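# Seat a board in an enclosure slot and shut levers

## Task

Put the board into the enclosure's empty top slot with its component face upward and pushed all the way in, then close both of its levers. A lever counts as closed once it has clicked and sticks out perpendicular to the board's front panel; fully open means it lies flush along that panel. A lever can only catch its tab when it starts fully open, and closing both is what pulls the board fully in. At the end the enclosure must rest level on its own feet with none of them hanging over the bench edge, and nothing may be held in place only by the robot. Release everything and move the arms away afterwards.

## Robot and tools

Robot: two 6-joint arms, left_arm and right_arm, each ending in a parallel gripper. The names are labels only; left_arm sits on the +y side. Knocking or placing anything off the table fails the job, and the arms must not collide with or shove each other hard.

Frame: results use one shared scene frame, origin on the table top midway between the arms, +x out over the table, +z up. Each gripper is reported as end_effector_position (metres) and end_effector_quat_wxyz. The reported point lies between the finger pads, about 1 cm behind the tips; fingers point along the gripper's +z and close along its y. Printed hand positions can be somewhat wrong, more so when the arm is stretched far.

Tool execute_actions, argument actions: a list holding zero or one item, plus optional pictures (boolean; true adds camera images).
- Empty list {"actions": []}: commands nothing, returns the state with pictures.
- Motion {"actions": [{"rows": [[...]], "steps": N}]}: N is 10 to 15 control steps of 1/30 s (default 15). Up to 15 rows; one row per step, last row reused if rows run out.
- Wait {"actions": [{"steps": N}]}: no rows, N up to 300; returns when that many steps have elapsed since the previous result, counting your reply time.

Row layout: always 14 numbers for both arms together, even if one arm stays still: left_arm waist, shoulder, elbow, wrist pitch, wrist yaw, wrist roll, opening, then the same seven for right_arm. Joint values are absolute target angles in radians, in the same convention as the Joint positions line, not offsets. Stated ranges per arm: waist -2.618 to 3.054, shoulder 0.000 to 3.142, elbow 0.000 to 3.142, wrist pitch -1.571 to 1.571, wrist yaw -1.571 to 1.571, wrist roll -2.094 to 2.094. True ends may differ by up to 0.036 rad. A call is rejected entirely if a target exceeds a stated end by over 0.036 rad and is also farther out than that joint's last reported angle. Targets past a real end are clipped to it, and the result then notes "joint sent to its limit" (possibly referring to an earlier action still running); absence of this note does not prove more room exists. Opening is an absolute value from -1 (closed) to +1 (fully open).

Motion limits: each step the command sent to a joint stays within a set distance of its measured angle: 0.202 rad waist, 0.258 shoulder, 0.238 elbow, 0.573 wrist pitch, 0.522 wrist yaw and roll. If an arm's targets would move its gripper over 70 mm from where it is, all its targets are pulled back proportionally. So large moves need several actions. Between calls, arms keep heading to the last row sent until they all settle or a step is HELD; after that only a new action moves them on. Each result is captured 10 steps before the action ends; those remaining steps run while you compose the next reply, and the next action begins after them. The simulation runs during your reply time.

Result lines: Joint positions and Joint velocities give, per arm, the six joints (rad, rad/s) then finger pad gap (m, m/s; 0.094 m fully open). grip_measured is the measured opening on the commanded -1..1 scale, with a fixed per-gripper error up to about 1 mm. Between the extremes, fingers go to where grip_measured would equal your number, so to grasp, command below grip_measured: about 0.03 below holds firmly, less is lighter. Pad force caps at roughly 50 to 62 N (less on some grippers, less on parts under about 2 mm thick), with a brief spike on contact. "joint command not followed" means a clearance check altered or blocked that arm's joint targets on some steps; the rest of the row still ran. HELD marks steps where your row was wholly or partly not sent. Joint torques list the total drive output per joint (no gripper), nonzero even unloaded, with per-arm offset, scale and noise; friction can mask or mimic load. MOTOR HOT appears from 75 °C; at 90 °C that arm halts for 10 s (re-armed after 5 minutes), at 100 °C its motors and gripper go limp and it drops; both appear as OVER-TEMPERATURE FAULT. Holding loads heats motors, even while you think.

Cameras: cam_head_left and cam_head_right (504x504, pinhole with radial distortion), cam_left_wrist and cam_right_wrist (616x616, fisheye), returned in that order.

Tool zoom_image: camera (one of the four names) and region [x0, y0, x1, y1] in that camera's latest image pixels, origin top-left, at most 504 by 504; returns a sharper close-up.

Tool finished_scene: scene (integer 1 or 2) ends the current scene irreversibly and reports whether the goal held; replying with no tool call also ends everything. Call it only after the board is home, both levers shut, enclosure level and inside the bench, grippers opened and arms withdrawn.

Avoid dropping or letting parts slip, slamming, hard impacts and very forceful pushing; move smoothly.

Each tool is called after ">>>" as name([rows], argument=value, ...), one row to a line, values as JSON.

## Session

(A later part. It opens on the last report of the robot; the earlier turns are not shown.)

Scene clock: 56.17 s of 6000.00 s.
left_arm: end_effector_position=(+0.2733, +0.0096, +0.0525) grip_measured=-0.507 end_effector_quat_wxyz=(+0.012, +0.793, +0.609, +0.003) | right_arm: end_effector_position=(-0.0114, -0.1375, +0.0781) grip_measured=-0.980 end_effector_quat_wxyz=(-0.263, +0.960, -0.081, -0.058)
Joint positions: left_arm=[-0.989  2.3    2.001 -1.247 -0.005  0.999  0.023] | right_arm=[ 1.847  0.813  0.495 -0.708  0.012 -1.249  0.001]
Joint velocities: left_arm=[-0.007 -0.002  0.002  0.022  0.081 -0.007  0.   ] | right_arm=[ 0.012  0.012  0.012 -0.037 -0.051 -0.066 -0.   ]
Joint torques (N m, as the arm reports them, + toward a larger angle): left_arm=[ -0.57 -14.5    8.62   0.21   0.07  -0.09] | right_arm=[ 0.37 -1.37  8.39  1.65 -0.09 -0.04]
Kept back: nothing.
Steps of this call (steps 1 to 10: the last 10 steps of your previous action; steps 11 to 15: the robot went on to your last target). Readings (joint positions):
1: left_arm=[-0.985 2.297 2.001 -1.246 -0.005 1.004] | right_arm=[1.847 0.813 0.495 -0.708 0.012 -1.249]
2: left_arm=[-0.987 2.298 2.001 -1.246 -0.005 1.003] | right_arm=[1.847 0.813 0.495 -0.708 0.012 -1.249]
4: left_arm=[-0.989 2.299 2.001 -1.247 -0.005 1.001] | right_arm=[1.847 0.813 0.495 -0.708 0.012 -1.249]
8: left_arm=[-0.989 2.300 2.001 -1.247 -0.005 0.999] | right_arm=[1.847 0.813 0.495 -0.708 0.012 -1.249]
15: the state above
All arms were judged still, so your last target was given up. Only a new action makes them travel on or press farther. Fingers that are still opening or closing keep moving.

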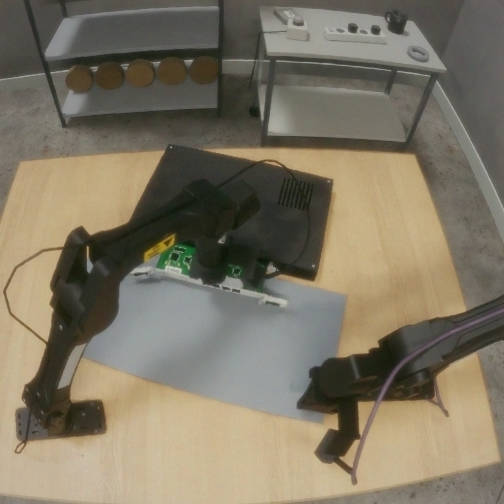

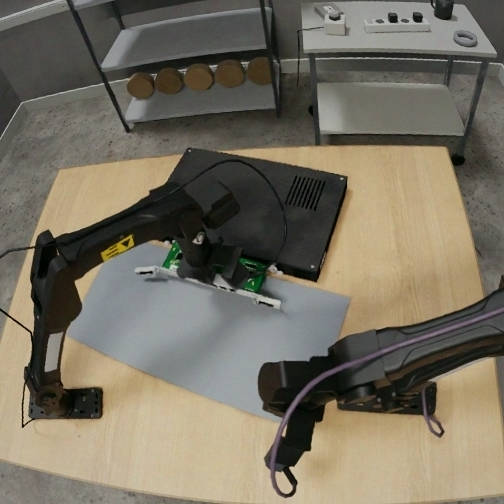

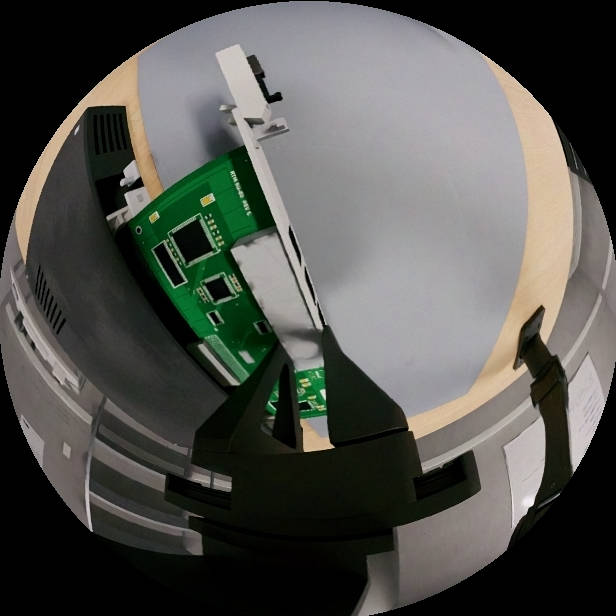

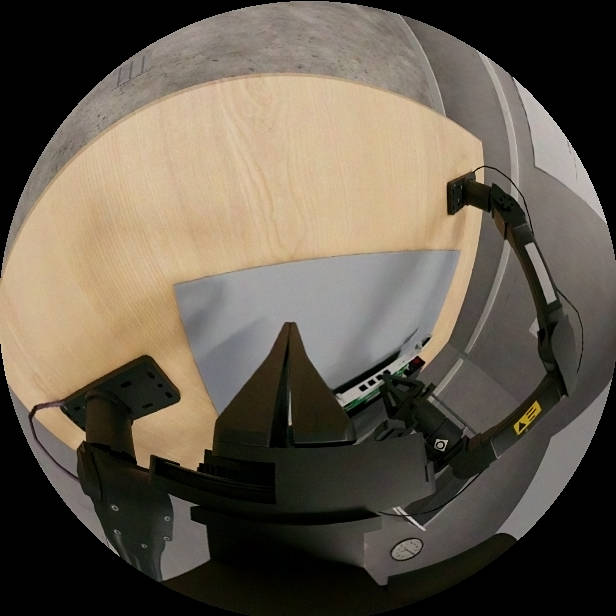

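>>> execute_actions([
  {"rows":[[-1.006,2.301,2.053,-1.268,0,0.985,-0.55,1.85,0.8,0.5,-0.7,0,-1.25,-1],[-1.006,2.301,2.053,-1.268,0,0.985,-0.55,1.85,0.8,0.5,-0.7,0,-1.25,-1],[-1.006,2.301,2.053,-1.268,0,0.985,-0.55,1.85,0.8,0.5,-0.7,0,-1.25,-1],[-1.006,2.301,2.053,-1.268,0,0.985,-0.55,1.85,0.8,0.5,-0.7,0,-1.25,-1],[-1.006,2.301,2.053,-1.268,0,0.985,-0.55,1.85,0.8,0.5,-0.7,0,-1.25,-1],[-1.006,2.301,2.053,-1.268,0,0.985,-0.55,1.85,0.8,0.5,-0.7,0,-1.25,-1],[-1.006,2.301,2.053,-1.268,0,0.985,-0.55,1.85,0.8,0.5,-0.7,0,-1.25,-1],[-0.982,2.328,2.10,-1.29,0,1.005,-0.55,1.85,0.8,0.5,-0.7,0,-1.25,-1],[-0.982,2.328,2.10,-1.29,0,1.005,-0.55,1.85,0.8,0.5,-0.7,0,-1.25,-1],[-0.982,2.328,2.10,-1.29,0,1.005,-0.55,1.85,0.8,0.5,-0.7,0,-1.25,-1],[-0.982,2.328,2.10,-1.29,0,1.005,-0.55,1.85,0.8,0.5,-0.7,0,-1.25,-1],[-0.977,2.357,2.152,-1.312,0,1.015,-0.55,1.85,0.8,0.5,-0.7,0,-1.25,-1]],"steps":15},
])

>>> execute_actions([
  {"rows":[[-0.97,2.388,2.205,-1.335,0,1.022,-0.55,1.85,0.8,0.5,-0.7,0,-1.25,-1],[-0.97,2.388,2.205,-1.335,0,1.022,-0.55,1.85,0.8,0.5,-0.7,0,-1.25,-1],[-0.97,2.388,2.205,-1.335,0,1.022,-0.55,1.85,0.8,0.5,-0.7,0,-1.25,-1],[-0.97,2.388,2.205,-1.335,0,1.022,-0.55,1.85,0.8,0.5,-0.7,0,-1.25,-1],[-0.964,2.42,2.262,-1.359,0,1.029,-0.55,1.85,0.8,0.5,-0.7,0,-1.25,-1]],"steps":15},
])

>>> execute_actions([
  {"steps":15},
], pictures=true)

>>> zoom_image(camera="cam_left_wrist", region=[60, 80, 300, 320])

Scene clock: 57.83 s of 6000.00 s.
left_arm: end_effector_position=(+0.2740, +0.0073, +0.0534) grip_measured=-0.507 end_effector_quat_wxyz=(+0.014, +0.792, +0.610, +0.003) | right_arm: end_effector_position=(-0.0114, -0.1375, +0.0781) grip_measured=-0.980 end_effector_quat_wxyz=(-0.263, +0.960, -0.081, -0.058)
Joint positions: left_arm=[-0.991  2.306  2.016 -1.252 -0.005  0.995  0.023] | right_arm=[ 1.847  0.813  0.495 -0.708  0.012 -1.249  0.001]
Joint velocities: left_arm=[-0.022  0.012  0.022  0.066  0.051 -0.11  -0.001] | right_arm=[0.007 0.002 0.007 0.007 0.095 0.007 0.001]
Joint torques (N m, as the arm reports them, + toward a larger angle): left_arm=[ -0.76 -14.37   8.65   0.21   0.08  -0.09] | right_arm=[ 0.36 -1.36  8.38  1.65 -0.09 -0.04]
Steps of this call (steps 1 to 45: nothing new was sent; steps 46 to 50: the first 5 steps of this action). Readings (joint positions):
46: left_arm=[-0.989 2.301 2.004 -1.249 -0.005 0.998] | right_arm=[1.847 0.813 0.495 -0.708 0.012 -1.249]
47: left_arm=[-0.989 2.303 2.009 -1.252 -0.005 0.997] | right_arm=[1.847 0.813 0.495 -0.708 0.012 -1.249]
49: left_arm=[-0.990 2.306 2.015 -1.252 -0.005 0.995] | right_arm=[1.847 0.813 0.495 -0.708 0.012 -1.249]
50: the state above

Scene clock: 58.33 s of 6000.00 s.
left_arm: end_effector_position=(+0.2878, +0.0001, +0.0534) grip_measured=-0.507 end_effector_quat_wxyz=(+0.008, +0.794, +0.608, +0.004) | right_arm: end_effector_position=(-0.0114, -0.1375, +0.0781) grip_measured=-0.980 end_effector_quat_wxyz=(-0.263, +0.960, -0.081, -0.058)
Joint positions: left_arm=[-0.981  2.399  2.177 -1.333 -0.007  1.01   0.023] | right_arm=[ 1.847  0.813  0.495 -0.708  0.012 -1.249  0.001]
Joint velocities: left_arm=[ 0.051  0.349  0.716 -0.374  0.037  0.11  -0.   ] | right_arm=[ 0.007  0.012  0.002 -0.066  0.051 -0.022 -0.001]
Joint torques (N m, as the arm reports them, + toward a larger angle): left_arm=[  0.78 -14.77   8.95   0.7    0.09   0.07] | right_arm=[ 0.35 -1.38  8.38  1.65 -0.09 -0.04]
Steps of this call (steps 1 to 10: the last 10 steps of your previous action; steps 11 to 15: the first 5 steps of this action). Readings (joint positions):
11: left_arm=[-0.989 2.369 2.121 -1.308 -0.006 1.003] | right_arm=[1.847 0.813 0.495 -0.708 0.012 -1.249]
12: left_arm=[-0.987 2.380 2.141 -1.320 -0.007 1.006] | right_arm=[1.847 0.813 0.495 -0.708 0.012 -1.249]
14: left_arm=[-0.982 2.391 2.161 -1.325 -0.007 1.008] | right_arm=[1.847 0.813 0.495 -0.708 0.012 -1.249]
15: the state above

Scene clock: 58.83 s of 6000.00 s.
left_arm: end_effector_position=(+0.2952, -0.0023, +0.0531) grip_measured=-0.507 end_effector_quat_wxyz=(+0.012, +0.794, +0.608, +0.004) | right_arm: end_effector_position=(-0.0114, -0.1375, +0.0781) grip_measured=-0.980 end_effector_quat_wxyz=(-0.263, +0.960, -0.081, -0.058)
Joint positions: left_arm=[-0.973  2.427  2.225 -1.345 -0.006  1.019  0.023] | right_arm=[ 1.847  0.813  0.495 -0.708  0.012 -1.249  0.001]
Joint velocities: left_arm=[ 0.007 -0.002  0.002 -0.066  0.066 -0.022  0.   ] | right_arm=[ 0.002  0.012 -0.002  0.037  0.007 -0.051  0.   ]
Joint torques (N m, as the arm reports them, + toward a larger angle): left_arm=[  0.54 -15.39   8.66   0.22   0.09   0.06] | right_arm=[ 0.36 -1.36  8.38  1.65 -0.09 -0.04]
Kept back: nothing.
Steps of this call (steps 1 to 10: the last 10 steps of your previous action; steps 11 to 15: the robot went on to your last target). Readings (joint positions):
1: left_arm=[-0.979 2.410 2.198 -1.342 -0.006 1.012] | right_arm=[1.847 0.813 0.495 -0.708 0.012 -1.249]
2: left_arm=[-0.977 2.419 2.211 -1.345 -0.006 1.012] | right_arm=[1.847 0.813 0.495 -0.708 0.012 -1.249]
4: left_arm=[-0.974 2.426 2.222 -1.345 -0.006 1.015] | right_arm=[1.847 0.813 0.495 -0.708 0.012 -1.249]
8: left_arm=[-0.973 2.427 2.225 -1.345 -0.006 1.018] | right_arm=[1.847 0.813 0.495 -0.708 0.012 -1.249]
15: the state above

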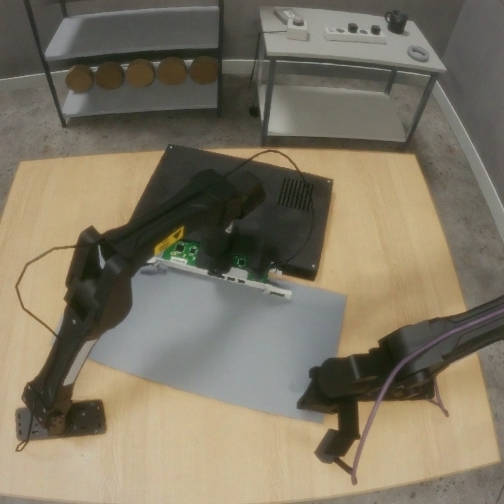

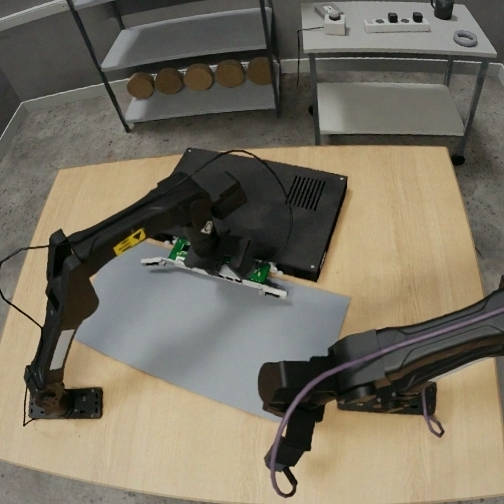

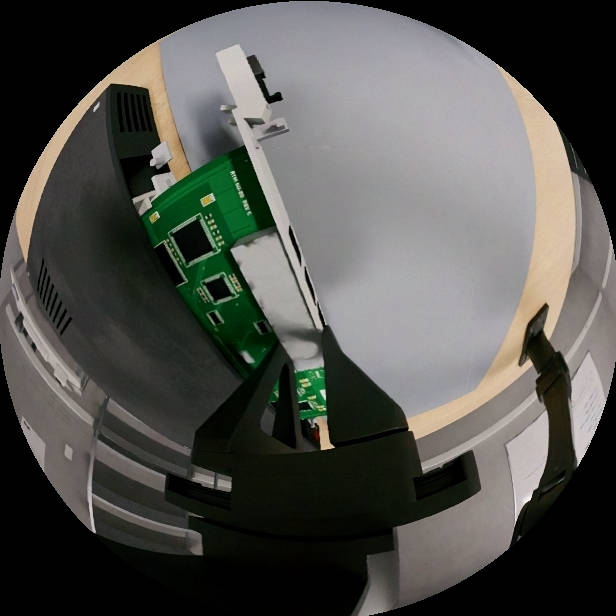

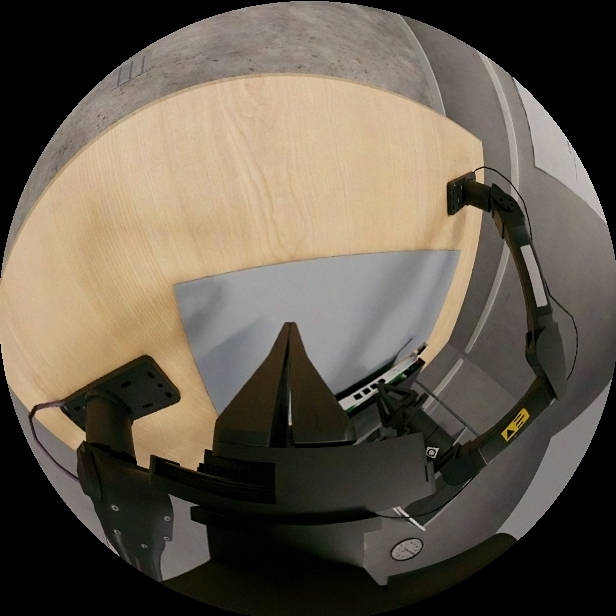

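Region (60, 80, 300, 320) of cam_left_wrist's 616x616 image, scaled by 2.100, with more detail than that image has.

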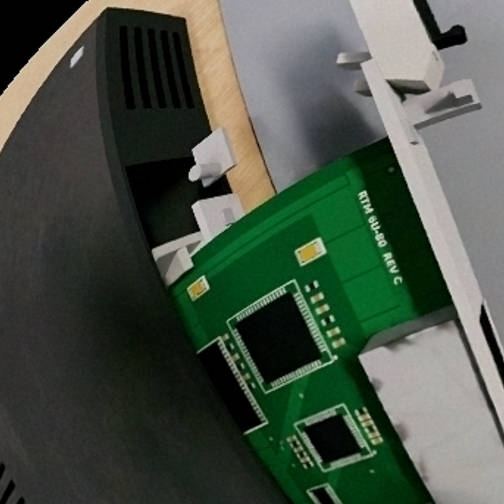

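>>> execute_actions([
  {"rows":[[-0.958,2.447,2.313,-1.383,0,1.033,-0.55,1.85,0.8,0.5,-0.7,0,-1.25,-1],[-0.958,2.447,2.313,-1.383,0,1.033,-0.55,1.85,0.8,0.5,-0.7,0,-1.25,-1],[-0.958,2.447,2.313,-1.383,0,1.033,-0.55,1.85,0.8,0.5,-0.7,0,-1.25,-1],[-0.958,2.447,2.313,-1.383,0,1.033,-0.55,1.85,0.8,0.5,-0.7,0,-1.25,-1],[-0.953,2.477,2.366,-1.407,0,1.038,-0.55,1.85,0.8,0.5,-0.7,0,-1.25,-1],[-0.953,2.477,2.366,-1.407,0,1.038,-0.55,1.85,0.8,0.5,-0.7,0,-1.25,-1],[-0.953,2.477,2.366,-1.407,0,1.038,-0.55,1.85,0.8,0.5,-0.7,0,-1.25,-1],[-0.953,2.477,2.366,-1.407,0,1.038,-0.55,1.85,0.8,0.5,-0.7,0,-1.25,-1],[-0.948,2.508,2.422,-1.431,0,1.042,-0.55,1.85,0.8,0.5,-0.7,0,-1.25,-1]],"steps":15},
])

>>> execute_actions([
  {"steps":18},
], pictures=true)

Scene clock: 59.80 s of 6000.00 s.
left_arm: end_effector_position=(+0.2990, -0.0037, +0.0532) grip_measured=-0.507 end_effector_quat_wxyz=(+0.009, +0.794, +0.608, +0.004) | right_arm: end_effector_position=(-0.0114, -0.1375, +0.0781) grip_measured=-0.980 end_effector_quat_wxyz=(-0.263, +0.960, -0.081, -0.058)
Joint positions: left_arm=[-0.969  2.459  2.284 -1.377 -0.007  1.022  0.023] | right_arm=[ 1.847  0.813  0.495 -0.708  0.012 -1.249  0.001]
Joint velocities: left_arm=[ 0.012  0.335  0.696 -0.403 -0.022  0.022  0.001] | right_arm=[-0.007  0.007 -0.022  0.081 -0.037 -0.051  0.   ]
Joint torques (N m, as the arm reports them, + toward a larger angle): left_arm=[  0.94 -15.26   8.9    0.63   0.08   0.04] | right_arm=[ 0.35 -1.36  8.38  1.65 -0.09 -0.04]
Steps of this call (steps 1 to 15: the robot went on to your last target; steps 16 to 24: nothing new was sent; steps 25 to 29: the first 5 steps of this action). Readings (joint positions):
25: left_arm=[-0.973 2.432 2.236 -1.353 -0.006 1.020] | right_arm=[1.847 0.813 0.495 -0.708 0.012 -1.249]
26: left_arm=[-0.972 2.441 2.252 -1.364 -0.007 1.020] | right_arm=[1.847 0.813 0.495 -0.708 0.012 -1.249]
28: left_arm=[-0.970 2.451 2.269 -1.370 -0.007 1.021] | right_arm=[1.847 0.813 0.495 -0.708 0.012 -1.249]
29: the state above

Scene clock: 60.40 s of 6000.00 s.
left_arm: end_effector_position=(+0.3100, -0.0068, +0.0530) grip_measured=-0.507 end_effector_quat_wxyz=(+0.013, +0.793, +0.608, +0.005) | right_arm: end_effector_position=(-0.0114, -0.1375, +0.0781) grip_measured=-0.980 end_effector_quat_wxyz=(-0.263, +0.960, -0.081, -0.058)
Joint positions: left_arm=[-0.957  2.515  2.386 -1.415 -0.007  1.033  0.023] | right_arm=[ 1.847  0.813  0.495 -0.708  0.012 -1.249  0.001]
Joint velocities: left_arm=[-0.002 -0.002 -0.007 -0.007  0.022  0.066 -0.   ] | right_arm=[-0.007 -0.002 -0.002  0.022 -0.051  0.007 -0.   ]
Joint torques (N m, as the arm reports them, + toward a larger angle): left_arm=[  0.55 -15.98   8.53   0.22   0.09   0.06] | right_arm=[ 0.35 -1.38  8.38  1.65 -0.09 -0.04]
Kept back: nothing.
Steps of this call (steps 1 to 10: the last 10 steps of your previous action; steps 11 to 18: the robot went on to your last target). Readings (joint positions):
1: left_arm=[-0.967 2.469 2.304 -1.387 -0.007 1.023] | right_arm=[1.847 0.813 0.495 -0.708 0.012 -1.249]
2: left_arm=[-0.966 2.476 2.315 -1.390 -0.007 1.024] | right_arm=[1.847 0.813 0.495 -0.708 0.012 -1.249]
4: left_arm=[-0.963 2.489 2.338 -1.398 -0.007 1.026] | right_arm=[1.847 0.813 0.495 -0.708 0.012 -1.249]
8: left_arm=[-0.957 2.514 2.382 -1.412 -0.007 1.030] | right_arm=[1.847 0.813 0.495 -0.708 0.012 -1.249]
18: the state above

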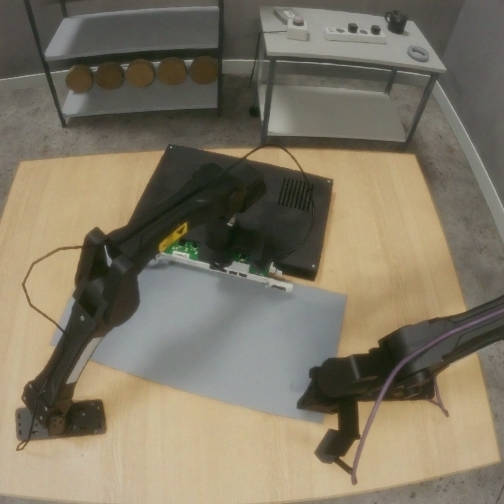

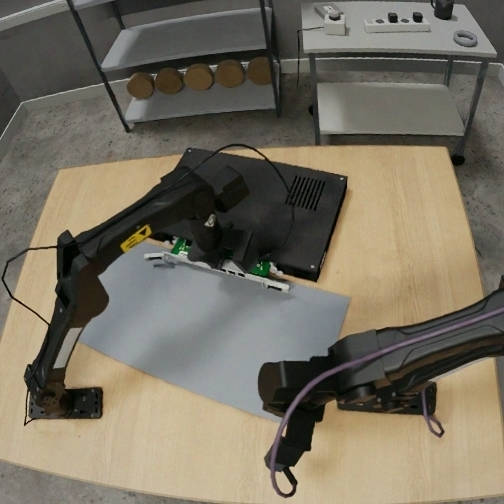

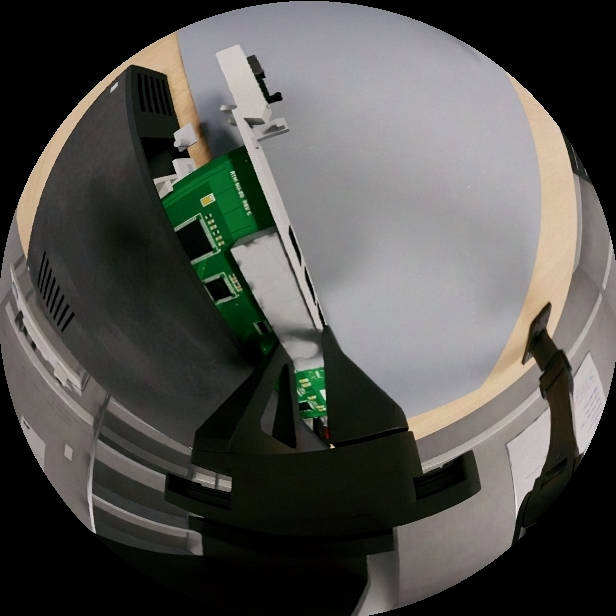

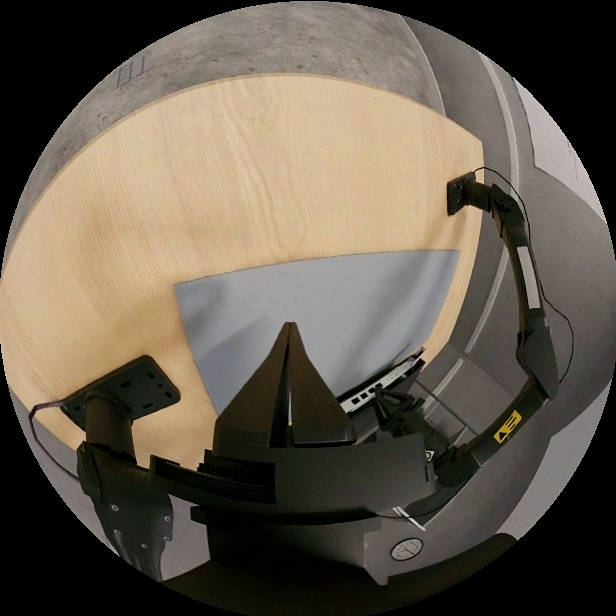

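>>> execute_actions([
  {"rows":[[-0.955,2.508,2.422,-1.431,0,1.042,-0.33,1.85,0.8,0.5,-0.7,0,-1.25,-1],[-0.955,2.508,2.422,-1.431,0,1.042,-0.33,1.85,0.8,0.5,-0.7,0,-1.25,-1],[-0.955,2.508,2.422,-1.431,0,1.042,-0.33,1.85,0.8,0.5,-0.7,0,-1.25,-1],[-0.955,2.508,2.422,-1.431,0,1.042,-0.33,1.85,0.8,0.5,-0.7,0,-1.25,-1],[-0.955,2.508,2.422,-1.431,0,1.042,-0.33,1.85,0.8,0.5,-0.7,0,-1.25,-1],[-0.955,2.508,2.422,-1.431,0,1.042,-0.33,1.85,0.8,0.5,-0.7,0,-1.25,-1],[-0.955,2.46,2.422,-1.438,0,1.042,-0.33,1.85,0.8,0.5,-0.7,0,-1.25,-1],[-0.955,2.46,2.422,-1.438,0,1.042,-0.33,1.85,0.8,0.5,-0.7,0,-1.25,-1],[-0.955,2.46,2.422,-1.438,0,1.042,-0.33,1.85,0.8,0.5,-0.7,0,-1.25,-1],[-0.955,2.43,2.422,-1.446,0,1.042,-0.33,1.85,0.8,0.5,-0.7,0,-1.25,-1],[-0.955,2.43,2.422,-1.446,0,1.042,-0.33,1.85,0.8,0.5,-0.7,0,-1.25,-1],[-0.955,2.43,2.422,-1.446,0,1.042,-0.33,1.85,0.8,0.5,-0.7,0,-1.25,-1],[-0.955,2.39,2.422,-1.458,0,1.042,-0.33,1.85,0.8,0.5,-0.7,0,-1.25,-1]],"steps":15},
])

>>> execute_actions([
  {"steps":16},
])

>>> execute_actions([
  {"rows":[[-0.87,2.28,2.25,-1.42,0,0.74,-0.6,1.85,0.8,0.5,-0.7,0,-1.25,-1],[-0.87,2.28,2.25,-1.42,0,0.74,-0.6,1.85,0.8,0.5,-0.7,0,-1.25,-1],[-0.87,2.28,2.25,-1.42,0,0.74,-0.6,1.85,0.8,0.5,-0.7,0,-1.25,-1],[-0.87,2.28,2.25,-1.42,0,0.74,-0.6,1.85,0.8,0.5,-0.7,0,-1.25,-1],[-0.79,2.18,2.08,-1.38,0,0.43,-1,1.85,0.8,0.5,-0.7,0,-1.25,-1],[-0.79,2.18,2.08,-1.38,0,0.43,-1,1.85,0.8,0.5,-0.7,0,-1.25,-1],[-0.79,2.18,2.08,-1.38,0,0.43,-1,1.85,0.8,0.5,-0.7,0,-1.25,-1],[-0.79,2.18,2.08,-1.38,0,0.43,-1,1.85,0.8,0.5,-0.7,0,-1.25,-1],[-0.7,2.09,1.91,-1.34,0,0.12,-1,1.85,0.8,0.5,-0.7,0,-1.25,-1],[-0.7,2.09,1.91,-1.34,0,0.12,-1,1.85,0.8,0.5,-0.7,0,-1.25,-1],[-0.7,2.09,1.91,-1.34,0,0.12,-1,1.85,0.8,0.5,-0.7,0,-1.25,-1],[-0.7,2.09,1.91,-1.34,0,0.12,-1,1.85,0.8,0.5,-0.7,0,-1.25,-1],[-0.622,2.0,1.75,-1.295,0,-0.18,-1,1.85,0.8,0.5,-0.7,0,-1.25,-1]],"steps":15},
])

>>> execute_actions([
  {"steps":25},
], pictures=true)

Scene clock: 62.40 s of 6000.00 s.
left_arm: end_effector_position=(+0.3105, -0.0073, +0.0540) grip_measured=-0.332 end_effector_quat_wxyz=(+0.014, +0.794, +0.608, +0.005) | right_arm: end_effector_position=(-0.0114, -0.1375, +0.0781) grip_measured=-0.980 end_effector_quat_wxyz=(-0.263, +0.960, -0.081, -0.058)
Joint positions: left_arm=[-0.957  2.515  2.389 -1.416 -0.007  1.033  0.031] | right_arm=[ 1.847  0.813  0.495 -0.708  0.012 -1.249  0.001]
Joint velocities: left_arm=[ 0.002 -0.017  0.017 -0.081 -0.037 -0.022 -0.001] | right_arm=[ 0.002 -0.012 -0.012 -0.037 -0.022 -0.125  0.   ]
Joint torques (N m, as the arm reports them, + toward a larger angle): left_arm=[  0.1  -16.04   8.23   0.23   0.09   0.07] | right_arm=[ 0.35 -1.38  8.39  1.65 -0.09 -0.04]
Steps of this call (steps 1 to 15: the robot went on to your last target; steps 16 to 55: nothing new was sent; steps 56 to 60: the first 5 steps of this action). Readings (joint positions):
56: left_arm=[-0.957 2.515 2.386 -1.415 -0.007 1.033] | right_arm=[1.847 0.813 0.495 -0.708 0.012 -1.249]
57: left_arm=[-0.957 2.515 2.386 -1.415 -0.007 1.033] | right_arm=[1.847 0.813 0.495 -0.708 0.012 -1.249]
59: left_arm=[-0.957 2.515 2.388 -1.416 -0.007 1.033] | right_arm=[1.847 0.813 0.495 -0.708 0.012 -1.249]
60: the state above

Scene clock: 62.93 s of 6000.00 s.
left_arm: end_effector_position=(+0.3112, -0.0081, +0.1107) grip_measured=-0.332 end_effector_quat_wxyz=(+0.066, +0.792, +0.607, +0.011) | right_arm: end_effector_position=(-0.0114, -0.1375, +0.0781) grip_measured=-0.980 end_effector_quat_wxyz=(-0.263, +0.960, -0.081, -0.058)
Joint positions: left_arm=[-0.957  2.4    2.4   -1.437 -0.007  1.034  0.031] | right_arm=[ 1.847  0.813  0.495 -0.708  0.012 -1.249  0.001]
Joint velocities: left_arm=[-0.017 -0.012  0.022 -0.007 -0.081  0.022 -0.   ] | right_arm=[ 0.007 -0.012  0.007 -0.007 -0.007  0.037 -0.   ]
Joint torques (N m, as the arm reports them, + toward a larger angle): left_arm=[  0.1  -15.44   7.41   0.34   0.09   0.05] | right_arm=[ 0.36 -1.37  8.39  1.65 -0.09 -0.04]
Kept back: nothing.
Steps of this call (steps 1 to 10: the last 10 steps of your previous action; steps 11 to 16: the robot went on to your last target). Readings (joint positions):
1: left_arm=[-0.957 2.515 2.390 -1.416 -0.007 1.033] | right_arm=[1.847 0.813 0.495 -0.708 0.012 -1.249]
2: left_arm=[-0.957 2.513 2.391 -1.416 -0.007 1.033] | right_arm=[1.847 0.813 0.495 -0.708 0.012 -1.249]
4: left_arm=[-0.957 2.507 2.391 -1.419 -0.007 1.033] | right_arm=[1.847 0.813 0.495 -0.708 0.012 -1.249]
8: left_arm=[-0.957 2.472 2.391 -1.425 -0.007 1.033] | right_arm=[1.847 0.813 0.495 -0.708 0.012 -1.249]
16: the state above

Scene clock: 63.10 s of 6000.00 s.
left_arm: end_effector_position=(+0.3146, +0.0299, +0.1094) grip_measured=-0.728 end_effector_quat_wxyz=(+0.047, +0.696, +0.717, +0.002) | right_arm: end_effector_position=(-0.0114, -0.1375, +0.0781) grip_measured=-0.980 end_effector_quat_wxyz=(-0.263, +0.960, -0.081, -0.058)
Joint positions: left_arm=[-0.893  2.305  2.232 -1.404 -0.001  0.805  0.013] | right_arm=[ 1.847  0.813  0.495 -0.708  0.012 -1.249  0.001]
Joint velocities: left_arm=[ 0.549 -1.14  -2.039  0.989  0.066 -2.498 -0.421] | right_arm=[-0.007 -0.007  0.002 -0.066  0.066  0.022  0.   ]
Joint torques (N m, as the arm reports them, + toward a larger angle): left_arm=[  4.3  -18.78   3.64  -0.82  -0.13  -0.03] | right_arm=[ 0.35 -1.36  8.39  1.65 -0.09 -0.04]
Steps of this call (steps 1 to 5: the first 5 steps of this action). Readings (joint positions):
1: left_arm=[-0.952 2.384 2.371 -1.422 -0.005 0.993] | right_arm=[1.847 0.813 0.495 -0.708 0.012 -1.249]
2: left_arm=[-0.944 2.360 2.323 -1.414 -0.003 0.944] | right_arm=[1.847 0.813 0.495 -0.708 0.012 -1.249]
4: left_arm=[-0.915 2.330 2.275 -1.424 -0.003 0.874] | right_arm=[1.847 0.813 0.495 -0.708 0.012 -1.249]
5: the state above

Scene clock: 63.93 s of 6000.00 s.
left_arm: end_effector_position=(+0.3153, +0.1750, +0.1009) grip_measured=-0.988 end_effector_quat_wxyz=(-0.002, +0.146, +0.989, +0.003) | right_arm: end_effector_position=(-0.0114, -0.1375, +0.0781) grip_measured=-0.980 end_effector_quat_wxyz=(-0.263, +0.960, -0.081, -0.058)
Joint positions: left_arm=[-0.612  2.028  1.764 -1.311 -0.004 -0.162  0.001] | right_arm=[ 1.847  0.813  0.495 -0.708  0.012 -1.249  0.001]
Joint velocities: left_arm=[ 0.007 -0.002  0.017  0.022 -0.007 -0.037 -0.001] | right_arm=[-0.007  0.007  0.002  0.037 -0.007 -0.022 -0.   ]
Joint torques (N m, as the arm reports them, + toward a larger angle): left_arm=[ -0.64 -13.84   4.77   0.41   0.06  -0.09] | right_arm=[ 0.36 -1.37  8.38  1.65 -0.09 -0.04]
Kept back: nothing.
Steps of this call (steps 1 to 10: the last 10 steps of your previous action; steps 11 to 25: the robot went on to your last target). Readings (joint positions):
1: left_arm=[-0.869 2.270 2.172 -1.390 -0.001 0.731] | right_arm=[1.847 0.813 0.495 -0.708 0.012 -1.249]
2: left_arm=[-0.842 2.243 2.131 -1.394 -0.001 0.672] | right_arm=[1.847 0.813 0.495 -0.708 0.012 -1.249]
4: left_arm=[-0.786 2.199 2.068 -1.376 -0.001 0.544] | right_arm=[1.847 0.813 0.495 -0.708 0.012 -1.249]
8: left_arm=[-0.682 2.101 1.903 -1.343 -0.003 0.254] | right_arm=[1.847 0.813 0.495 -0.708 0.012 -1.249]
25: the state above

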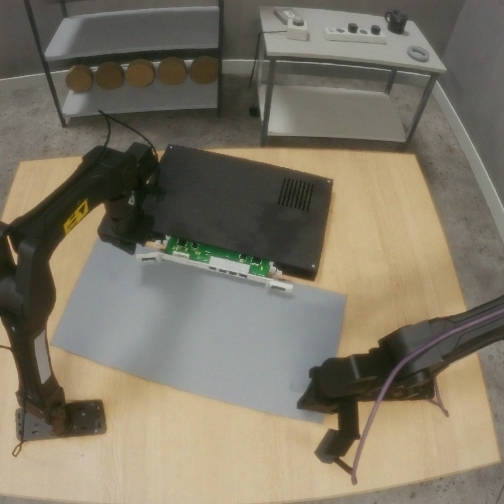

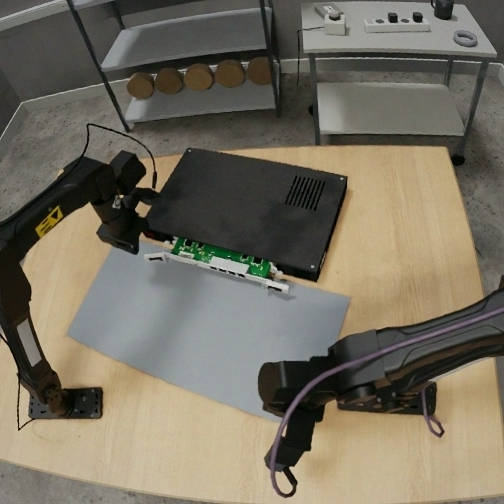

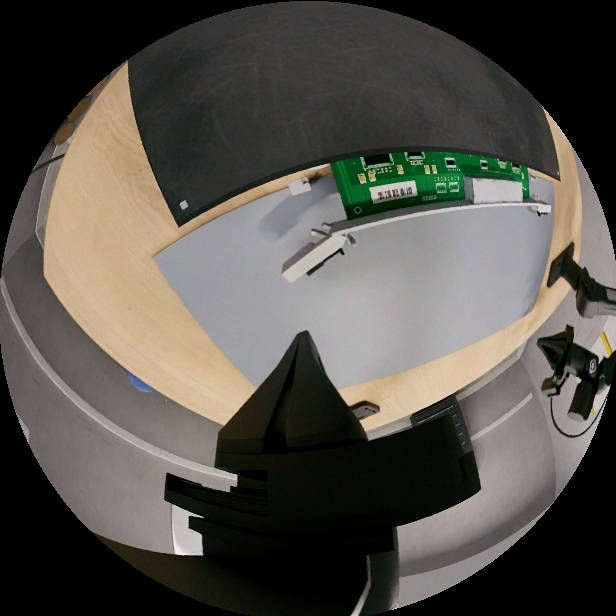

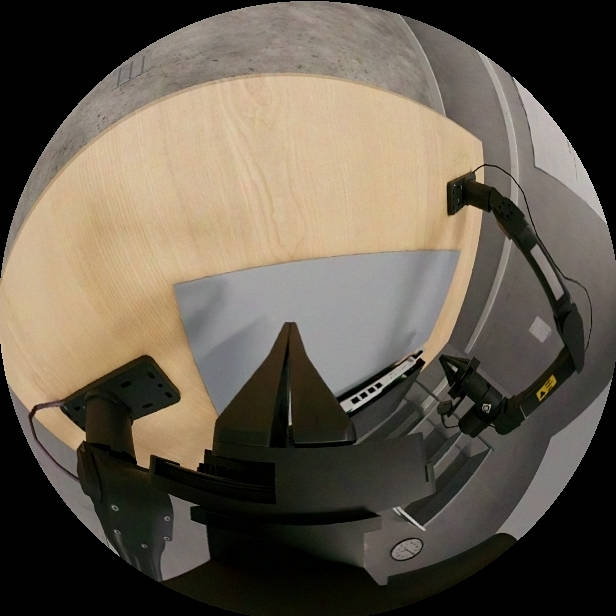

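>>> execute_actions([
  {"rows":[[-0.65,1.96,1.66,-1.26,0,-0.2,-1,1.85,0.8,0.5,-0.7,0,-1.25,-1],[-0.65,1.96,1.66,-1.26,0,-0.2,-1,1.85,0.8,0.5,-0.7,0,-1.25,-1],[-0.65,1.96,1.66,-1.26,0,-0.2,-1,1.85,0.8,0.5,-0.7,0,-1.25,-1],[-0.65,1.96,1.66,-1.26,0,-0.2,-1,1.85,0.8,0.5,-0.7,0,-1.25,-1],[-0.65,1.96,1.66,-1.26,0,-0.2,-1,1.85,0.8,0.5,-0.7,0,-1.25,-1],[-0.65,1.98,1.575,-1.16,0,-0.2,-1,1.85,0.8,0.5,-0.7,0,-1.25,-1],[-0.65,1.98,1.575,-1.16,0,-0.2,-1,1.85,0.8,0.5,-0.7,0,-1.25,-1],[-0.65,1.98,1.575,-1.16,0,-0.2,-1,1.85,0.8,0.5,-0.7,0,-1.25,-1],[-0.65,1.98,1.575,-1.16,0,-0.2,-1,1.85,0.8,0.5,-0.7,0,-1.25,-1],[-0.65,1.98,1.575,-1.16,0,-0.2,-1,1.85,0.8,0.5,-0.7,0,-1.25,-1],[-0.65,2.0,1.492,-1.055,0,-0.2,-1,1.85,0.8,0.5,-0.7,0,-1.25,-1]],"steps":15},
])

>>> execute_actions([
  {"steps":20},
], pictures=true)

Scene clock: 65.23 s of 6000.00 s.
left_arm: end_effector_position=(+0.2982, +0.1737, +0.0929) grip_measured=-0.988 end_effector_quat_wxyz=(-0.011, +0.147, +0.989, +0.006) | right_arm: end_effector_position=(-0.0114, -0.1375, +0.0781) grip_measured=-0.980 end_effector_quat_wxyz=(-0.263, +0.960, -0.081, -0.058)
Joint positions: left_arm=[-0.635  1.99   1.677 -1.282 -0.004 -0.185  0.001] | right_arm=[ 1.847  0.813  0.495 -0.708  0.012 -1.249  0.001]
Joint velocities: left_arm=[-0.159 -0.002 -0.125 -0.037 -0.007 -0.081 -0.001] | right_arm=[-0.002  0.012 -0.002 -0.037  0.022 -0.037  0.001]
Joint torques (N m, as the arm reports them, + toward a larger angle): left_arm=[ -0.22 -13.54   5.15   0.47   0.05  -0.1 ] | right_arm=[ 0.36 -1.36  8.39  1.65 -0.09 -0.04]
Steps of this call (steps 1 to 30: the robot went on to your last target; steps 31 to 34: nothing new was sent; steps 35 to 39: the first 5 steps of this action). Readings (joint positions):
35: left_arm=[-0.614 2.021 1.748 -1.296 -0.004 -0.174] | right_arm=[1.847 0.813 0.495 -0.708 0.012 -1.249]
36: left_arm=[-0.617 2.008 1.720 -1.282 -0.004 -0.178] | right_arm=[1.847 0.813 0.495 -0.708 0.012 -1.249]
38: left_arm=[-0.630 1.992 1.684 -1.282 -0.004 -0.183] | right_arm=[1.847 0.813 0.495 -0.708 0.012 -1.249]
39: the state above

Scene clock: 65.90 s of 6000.00 s.
left_arm: end_effector_position=(+0.2958, +0.1713, +0.0426) grip_measured=-0.988 end_effector_quat_wxyz=(-0.005, +0.148, +0.989, +0.004) | right_arm: end_effector_position=(-0.0114, -0.1375, +0.0781) grip_measured=-0.980 end_effector_quat_wxyz=(-0.263, +0.960, -0.081, -0.058)
Joint positions: left_arm=[-0.644  2.008  1.499 -1.075 -0.004 -0.191  0.001] | right_arm=[ 1.847  0.813  0.495 -0.708  0.012 -1.249  0.001]
Joint velocities: left_arm=[ 0.012 -0.002  0.012 -0.037 -0.066 -0.022 -0.001] | right_arm=[-0.002 -0.002  0.017 -0.037 -0.066  0.022 -0.   ]
Joint torques (N m, as the arm reports them, + toward a larger angle): left_arm=[ -0.33 -11.71   5.14   0.43   0.07  -0.09] | right_arm=[ 0.36 -1.37  8.39  1.65 -0.09 -0.04]
Kept back: nothing.
Steps of this call (steps 1 to 10: the last 10 steps of your previous action; steps 11 to 20: the robot went on to your last target). Readings (joint positions):
1: left_arm=[-0.640 1.988 1.660 -1.266 -0.004 -0.186] | right_arm=[1.847 0.813 0.495 -0.708 0.012 -1.249]
2: left_arm=[-0.643 1.984 1.637 -1.242 -0.004 -0.187] | right_arm=[1.847 0.813 0.495 -0.708 0.012 -1.249]
4: left_arm=[-0.644 1.985 1.600 -1.219 -0.004 -0.188] | right_arm=[1.847 0.813 0.495 -0.708 0.012 -1.249]
8: left_arm=[-0.644 1.990 1.530 -1.144 -0.004 -0.190] | right_arm=[1.847 0.813 0.495 -0.708 0.012 -1.249]
20: the state above

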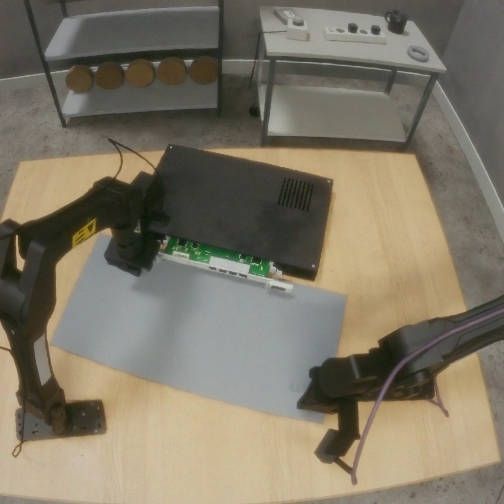

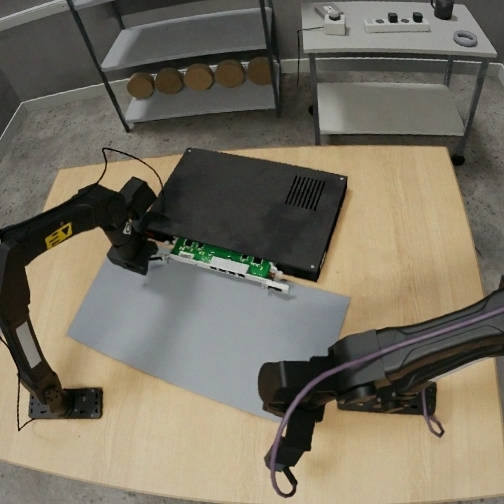

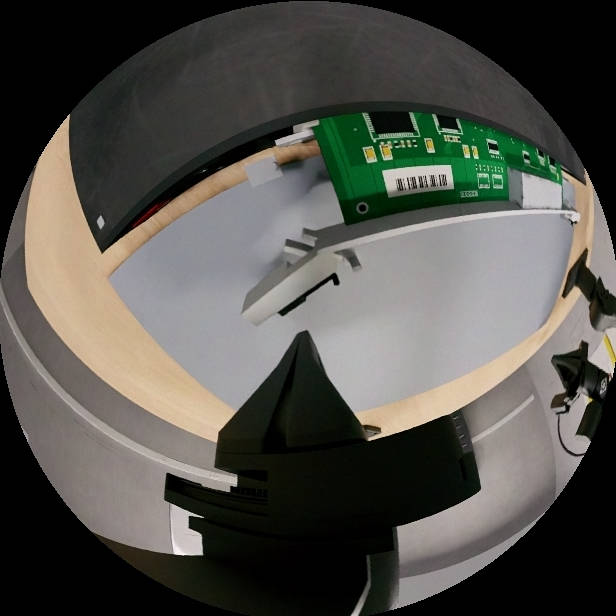

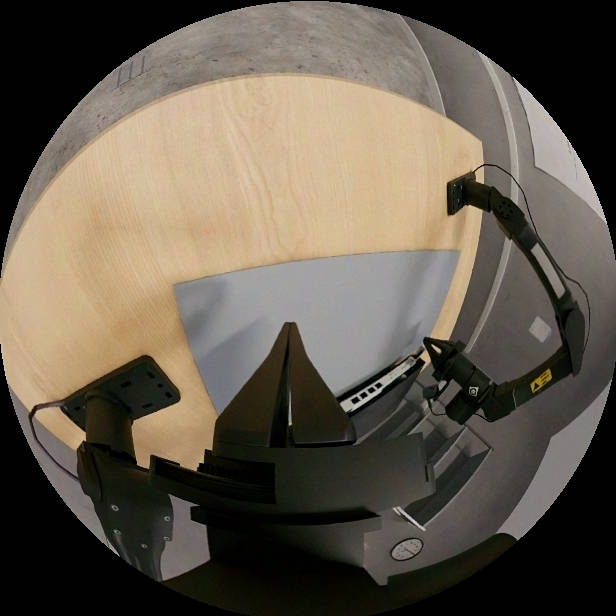

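>>> execute_actions([
  {"rows":[[-0.605,2.0,1.492,-1.055,0,-0.2,-1,1.85,0.8,0.5,-0.7,0,-1.25,-1],[-0.605,2.0,1.492,-1.055,0,-0.2,-1,1.85,0.8,0.5,-0.7,0,-1.25,-1],[-0.605,2.0,1.492,-1.055,0,-0.2,-1,1.85,0.8,0.5,-0.7,0,-1.25,-1],[-0.605,2.0,1.492,-1.055,0,-0.2,-1,1.85,0.8,0.5,-0.7,0,-1.25,-1],[-0.605,2.0,1.492,-1.055,0,-0.2,-1,1.85,0.8,0.5,-0.7,0,-1.25,-1],[-0.605,2.0,1.492,-1.04,0,-0.2,-1,1.85,0.8,0.5,-0.7,0,-1.25,-1],[-0.605,2.0,1.492,-1.03,0,-0.2,-1,1.85,0.8,0.5,-0.7,0,-1.25,-1],[-0.605,2.0,1.492,-1.02,0,-0.2,-1,1.85,0.8,0.5,-0.7,0,-1.25,-1],[-0.605,2.0,1.492,-1.01,0,-0.2,-1,1.85,0.8,0.5,-0.7,0,-1.25,-1],[-0.605,2.0,1.492,-1.0,0,-0.2,-1,1.85,0.8,0.5,-0.7,0,-1.25,-1],[-0.605,2.0,1.492,-0.99,0,-0.2,-1,1.85,0.8,0.5,-0.7,0,-1.25,-1],[-0.605,2.0,1.492,-0.98,0,-0.2,-1,1.85,0.8,0.5,-0.7,0,-1.25,-1],[-0.605,2.0,1.492,-0.97,0,-0.2,-1,1.85,0.8,0.5,-0.7,0,-1.25,-1],[-0.605,2.0,1.492,-0.96,0,-0.2,-1,1.85,0.8,0.5,-0.7,0,-1.25,-1],[-0.605,2.0,1.492,-0.95,0,-0.2,-1,1.85,0.8,0.5,-0.7,0,-1.25,-1]],"steps":15},
])

>>> execute_actions([
  {"steps":22},
], pictures=true)

Scene clock: 67.00 s of 6000.00 s.
left_arm: end_effector_position=(+0.3009, +0.1787, +0.0426) grip_measured=-0.988 end_effector_quat_wxyz=(-0.003, +0.136, +0.991, +0.003) | right_arm: end_effector_position=(-0.0114, -0.1375, +0.0781) grip_measured=-0.980 end_effector_quat_wxyz=(-0.263, +0.960, -0.081, -0.058)
Joint positions: left_arm=[-0.62   2.008  1.499 -1.07  -0.004 -0.191  0.001] | right_arm=[ 1.847  0.813  0.495 -0.708  0.012 -1.249  0.001]
Joint velocities: left_arm=[ 0.159 -0.017 -0.022 -0.095  0.007  0.022 -0.   ] | right_arm=[ 0.012  0.002 -0.017  0.051 -0.022  0.037 -0.002]
Joint torques (N m, as the arm reports them, + toward a larger angle): left_arm=[  0.25 -11.73   5.09   0.43   0.05  -0.11] | right_arm=[ 0.35 -1.38  8.39  1.65 -0.09 -0.04]
Steps of this call (steps 1 to 28: the robot went on to your last target; steps 29 to 33: the first 5 steps of this action). Readings (joint positions):
29: left_arm=[-0.642 2.008 1.499 -1.070 -0.004 -0.191] | right_arm=[1.847 0.813 0.495 -0.708 0.012 -1.249]
30: left_arm=[-0.638 2.008 1.499 -1.070 -0.004 -0.191] | right_arm=[1.847 0.813 0.495 -0.708 0.012 -1.249]
32: left_arm=[-0.626 2.008 1.499 -1.070 -0.004 -0.191] | right_arm=[1.847 0.813 0.495 -0.708 0.012 -1.249]
33: the state above

Scene clock: 67.73 s of 6000.00 s.
left_arm: end_effector_position=(+0.3217, +0.1723, +0.0434) grip_measured=-0.988 end_effector_quat_wxyz=(+0.038, +0.131, +0.991, -0.011) | right_arm: end_effector_position=(-0.0114, -0.1375, +0.0781) grip_measured=-0.980 end_effector_quat_wxyz=(-0.263, +0.960, -0.081, -0.058)
Joint positions: left_arm=[-0.611  2.008  1.499 -0.983 -0.004 -0.192  0.001] | right_arm=[ 1.847  0.813  0.495 -0.708  0.012 -1.249  0.001]
Joint velocities: left_arm=[-0.007  0.002 -0.002 -0.022  0.051 -0.007  0.   ] | right_arm=[-0.012 -0.012  0.007 -0.022  0.007  0.022  0.   ]
Joint torques (N m, as the arm reports them, + toward a larger angle): left_arm=[  0.34 -11.9    5.23   0.73   0.06  -0.09] | right_arm=[ 0.35 -1.36  8.39  1.65 -0.09 -0.04]
Kept back: nothing.
Steps of this call (steps 1 to 10: the last 10 steps of your previous action; steps 11 to 22: the robot went on to your last target). Readings (joint positions):
1: left_arm=[-0.615 2.008 1.499 -1.069 -0.004 -0.192] | right_arm=[1.847 0.813 0.495 -0.708 0.012 -1.249]
2: left_arm=[-0.612 2.008 1.499 -1.066 -0.004 -0.192] | right_arm=[1.847 0.813 0.495 -0.708 0.012 -1.249]
4: left_arm=[-0.611 2.008 1.499 -1.055 -0.004 -0.192] | right_arm=[1.847 0.813 0.495 -0.708 0.012 -1.249]
8: left_arm=[-0.611 2.008 1.499 -1.023 -0.004 -0.192] | right_arm=[1.847 0.813 0.495 -0.708 0.012 -1.249]
22: the state above

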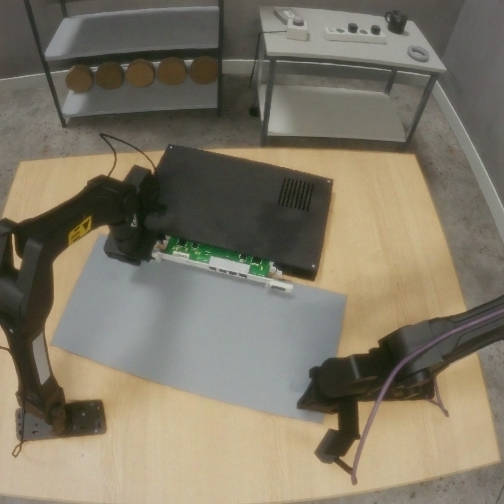

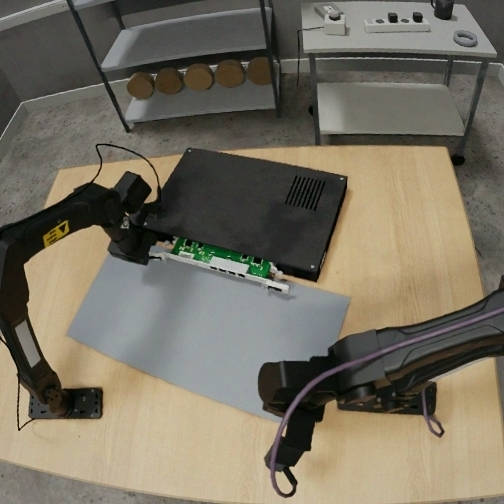

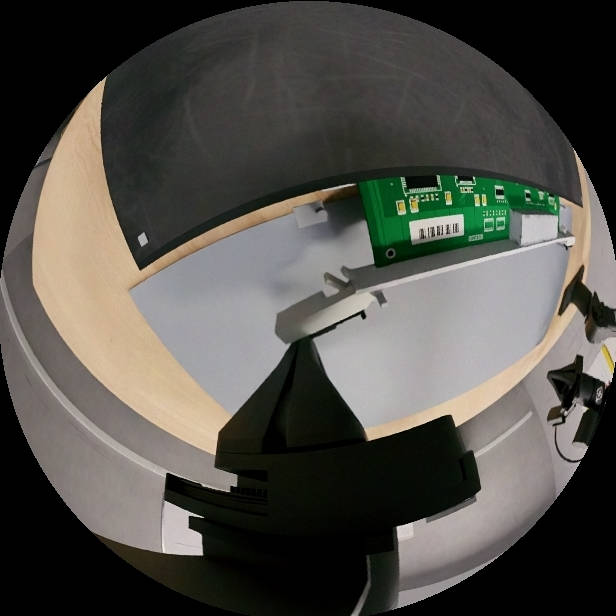

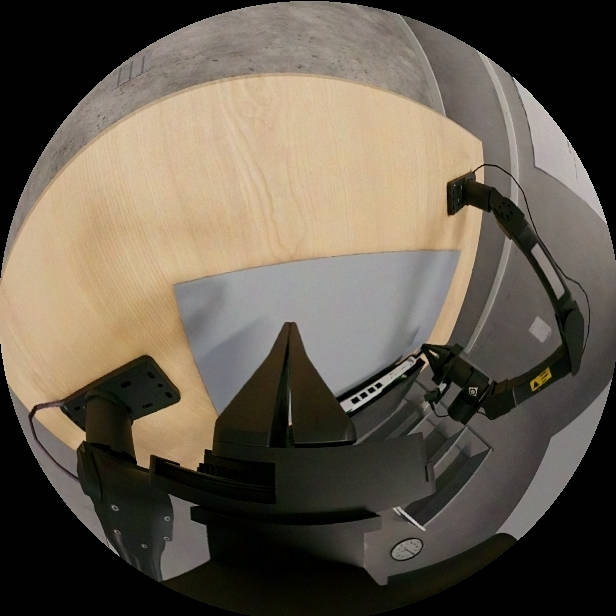

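>>> execute_actions([
  {"rows":[[-0.605,2.0,1.492,-0.94,0,-0.2,-1,1.85,0.8,0.5,-0.7,0,-1.25,-1],[-0.605,2.0,1.492,-0.93,0,-0.2,-1,1.85,0.8,0.5,-0.7,0,-1.25,-1],[-0.605,2.0,1.492,-0.92,0,-0.2,-1,1.85,0.8,0.5,-0.7,0,-1.25,-1],[-0.605,2.0,1.492,-0.91,0,-0.2,-1,1.85,0.8,0.5,-0.7,0,-1.25,-1],[-0.605,2.0,1.492,-0.90,0,-0.2,-1,1.85,0.8,0.5,-0.7,0,-1.25,-1],[-0.605,2.0,1.492,-0.89,0,-0.2,-1,1.85,0.8,0.5,-0.7,0,-1.25,-1],[-0.605,2.0,1.492,-0.88,0,-0.2,-1,1.85,0.8,0.5,-0.7,0,-1.25,-1]],"steps":12},
])

>>> execute_actions([
  {"steps":18},
], pictures=true)

Scene clock: 68.37 s of 6000.00 s.
left_arm: end_effector_position=(+0.3222, +0.1722, +0.0434) grip_measured=-0.988 end_effector_quat_wxyz=(+0.039, +0.131, +0.991, -0.011) | right_arm: end_effector_position=(-0.0114, -0.1375, +0.0781) grip_measured=-0.980 end_effector_quat_wxyz=(-0.263, +0.960, -0.081, -0.058)
Joint positions: left_arm=[-0.611  2.008  1.499 -0.981 -0.005 -0.192  0.001] | right_arm=[ 1.847  0.813  0.495 -0.708  0.012 -1.249  0.001]
Joint velocities: left_arm=[-0.017  0.007  0.007  0.095 -0.095 -0.037 -0.001] | right_arm=[ 0.022  0.012 -0.007 -0.007  0.051 -0.051 -0.002]
Joint torques (N m, as the arm reports them, + toward a larger angle): left_arm=[  0.33 -11.9    5.26   0.84   0.11  -0.09] | right_arm=[ 0.36 -1.37  8.39  1.65 -0.09 -0.04]
Steps of this call (steps 1 to 15: the robot went on to your last target; steps 16 to 17: nothing new was sent; steps 18 to 19: the first 2 steps of this action). Readings (joint positions):
18: left_arm=[-0.611 2.008 1.499 -0.982 -0.004 -0.192] | right_arm=[1.847 0.813 0.495 -0.708 0.012 -1.249]
19: the state above

Scene clock: 68.97 s of 6000.00 s.
left_arm: end_effector_position=(+0.3358, +0.1710, +0.0448) grip_measured=-0.988 end_effector_quat_wxyz=(+0.066, +0.127, +0.990, -0.011) | right_arm: end_effector_position=(-0.0114, -0.1375, +0.0781) grip_measured=-0.980 end_effector_quat_wxyz=(-0.263, +0.960, -0.081, -0.058)
Joint positions: left_arm=[-0.606  2.008  1.499 -0.93  -0.021 -0.193  0.001] | right_arm=[ 1.847  0.813  0.495 -0.708  0.012 -1.249  0.001]
Joint velocities: left_arm=[-0.002 -0.017  0.002  0.037  0.022  0.007 -0.001] | right_arm=[-0.007  0.002 -0.007 -0.066 -0.037  0.037  0.   ]
Joint torques (N m, as the arm reports them, + toward a larger angle): left_arm=[  0.03 -11.99   5.32   0.95   0.24  -0.08] | right_arm=[ 0.35 -1.37  8.38  1.65 -0.09 -0.04]
Kept back: nothing.
Steps of this call (steps 1 to 10: the last 10 steps of your previous action; steps 11 to 18: the robot went on to your last target). Readings (joint positions):
1: left_arm=[-0.611 2.008 1.499 -0.979 -0.005 -0.192] | right_arm=[1.847 0.813 0.495 -0.708 0.012 -1.249]
2: left_arm=[-0.611 2.008 1.499 -0.974 -0.007 -0.192] | right_arm=[1.847 0.813 0.495 -0.708 0.012 -1.249]
4: left_arm=[-0.610 2.008 1.499 -0.963 -0.011 -0.193] | right_arm=[1.847 0.813 0.495 -0.708 0.012 -1.249]
8: left_arm=[-0.607 2.008 1.499 -0.942 -0.016 -0.193] | right_arm=[1.847 0.813 0.495 -0.708 0.012 -1.249]
18: the state above

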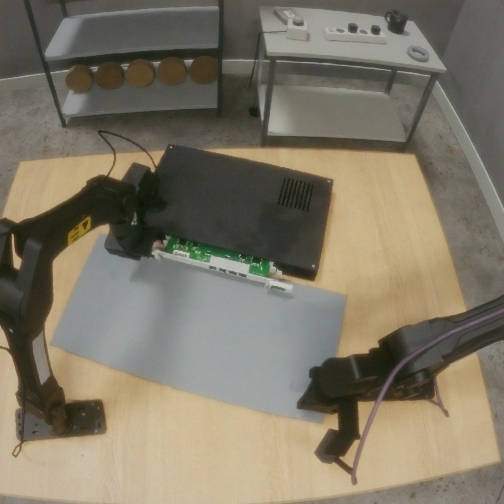

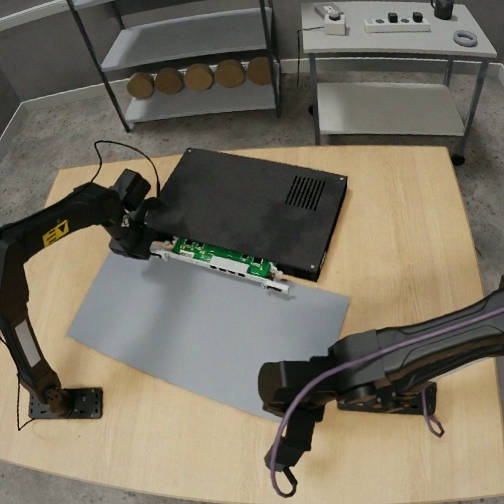

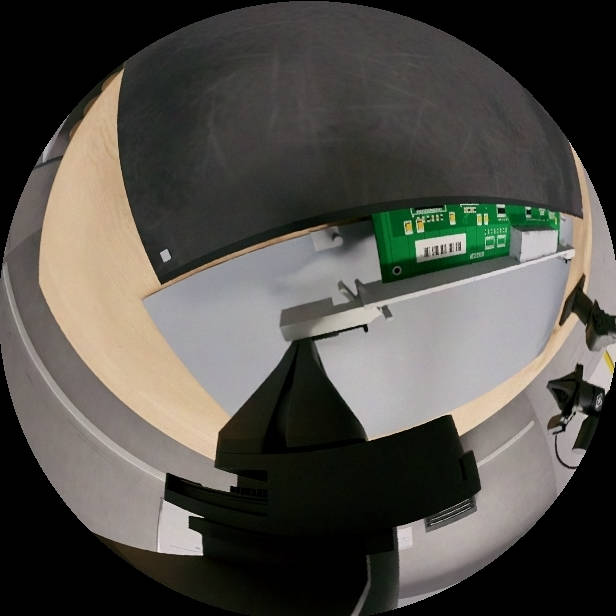

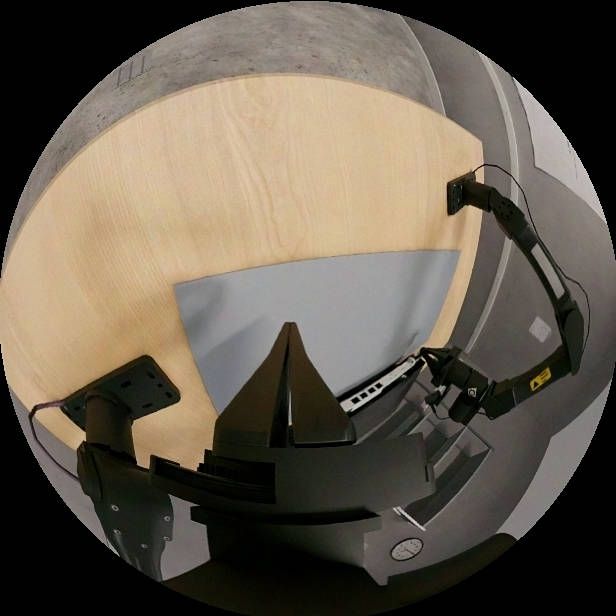

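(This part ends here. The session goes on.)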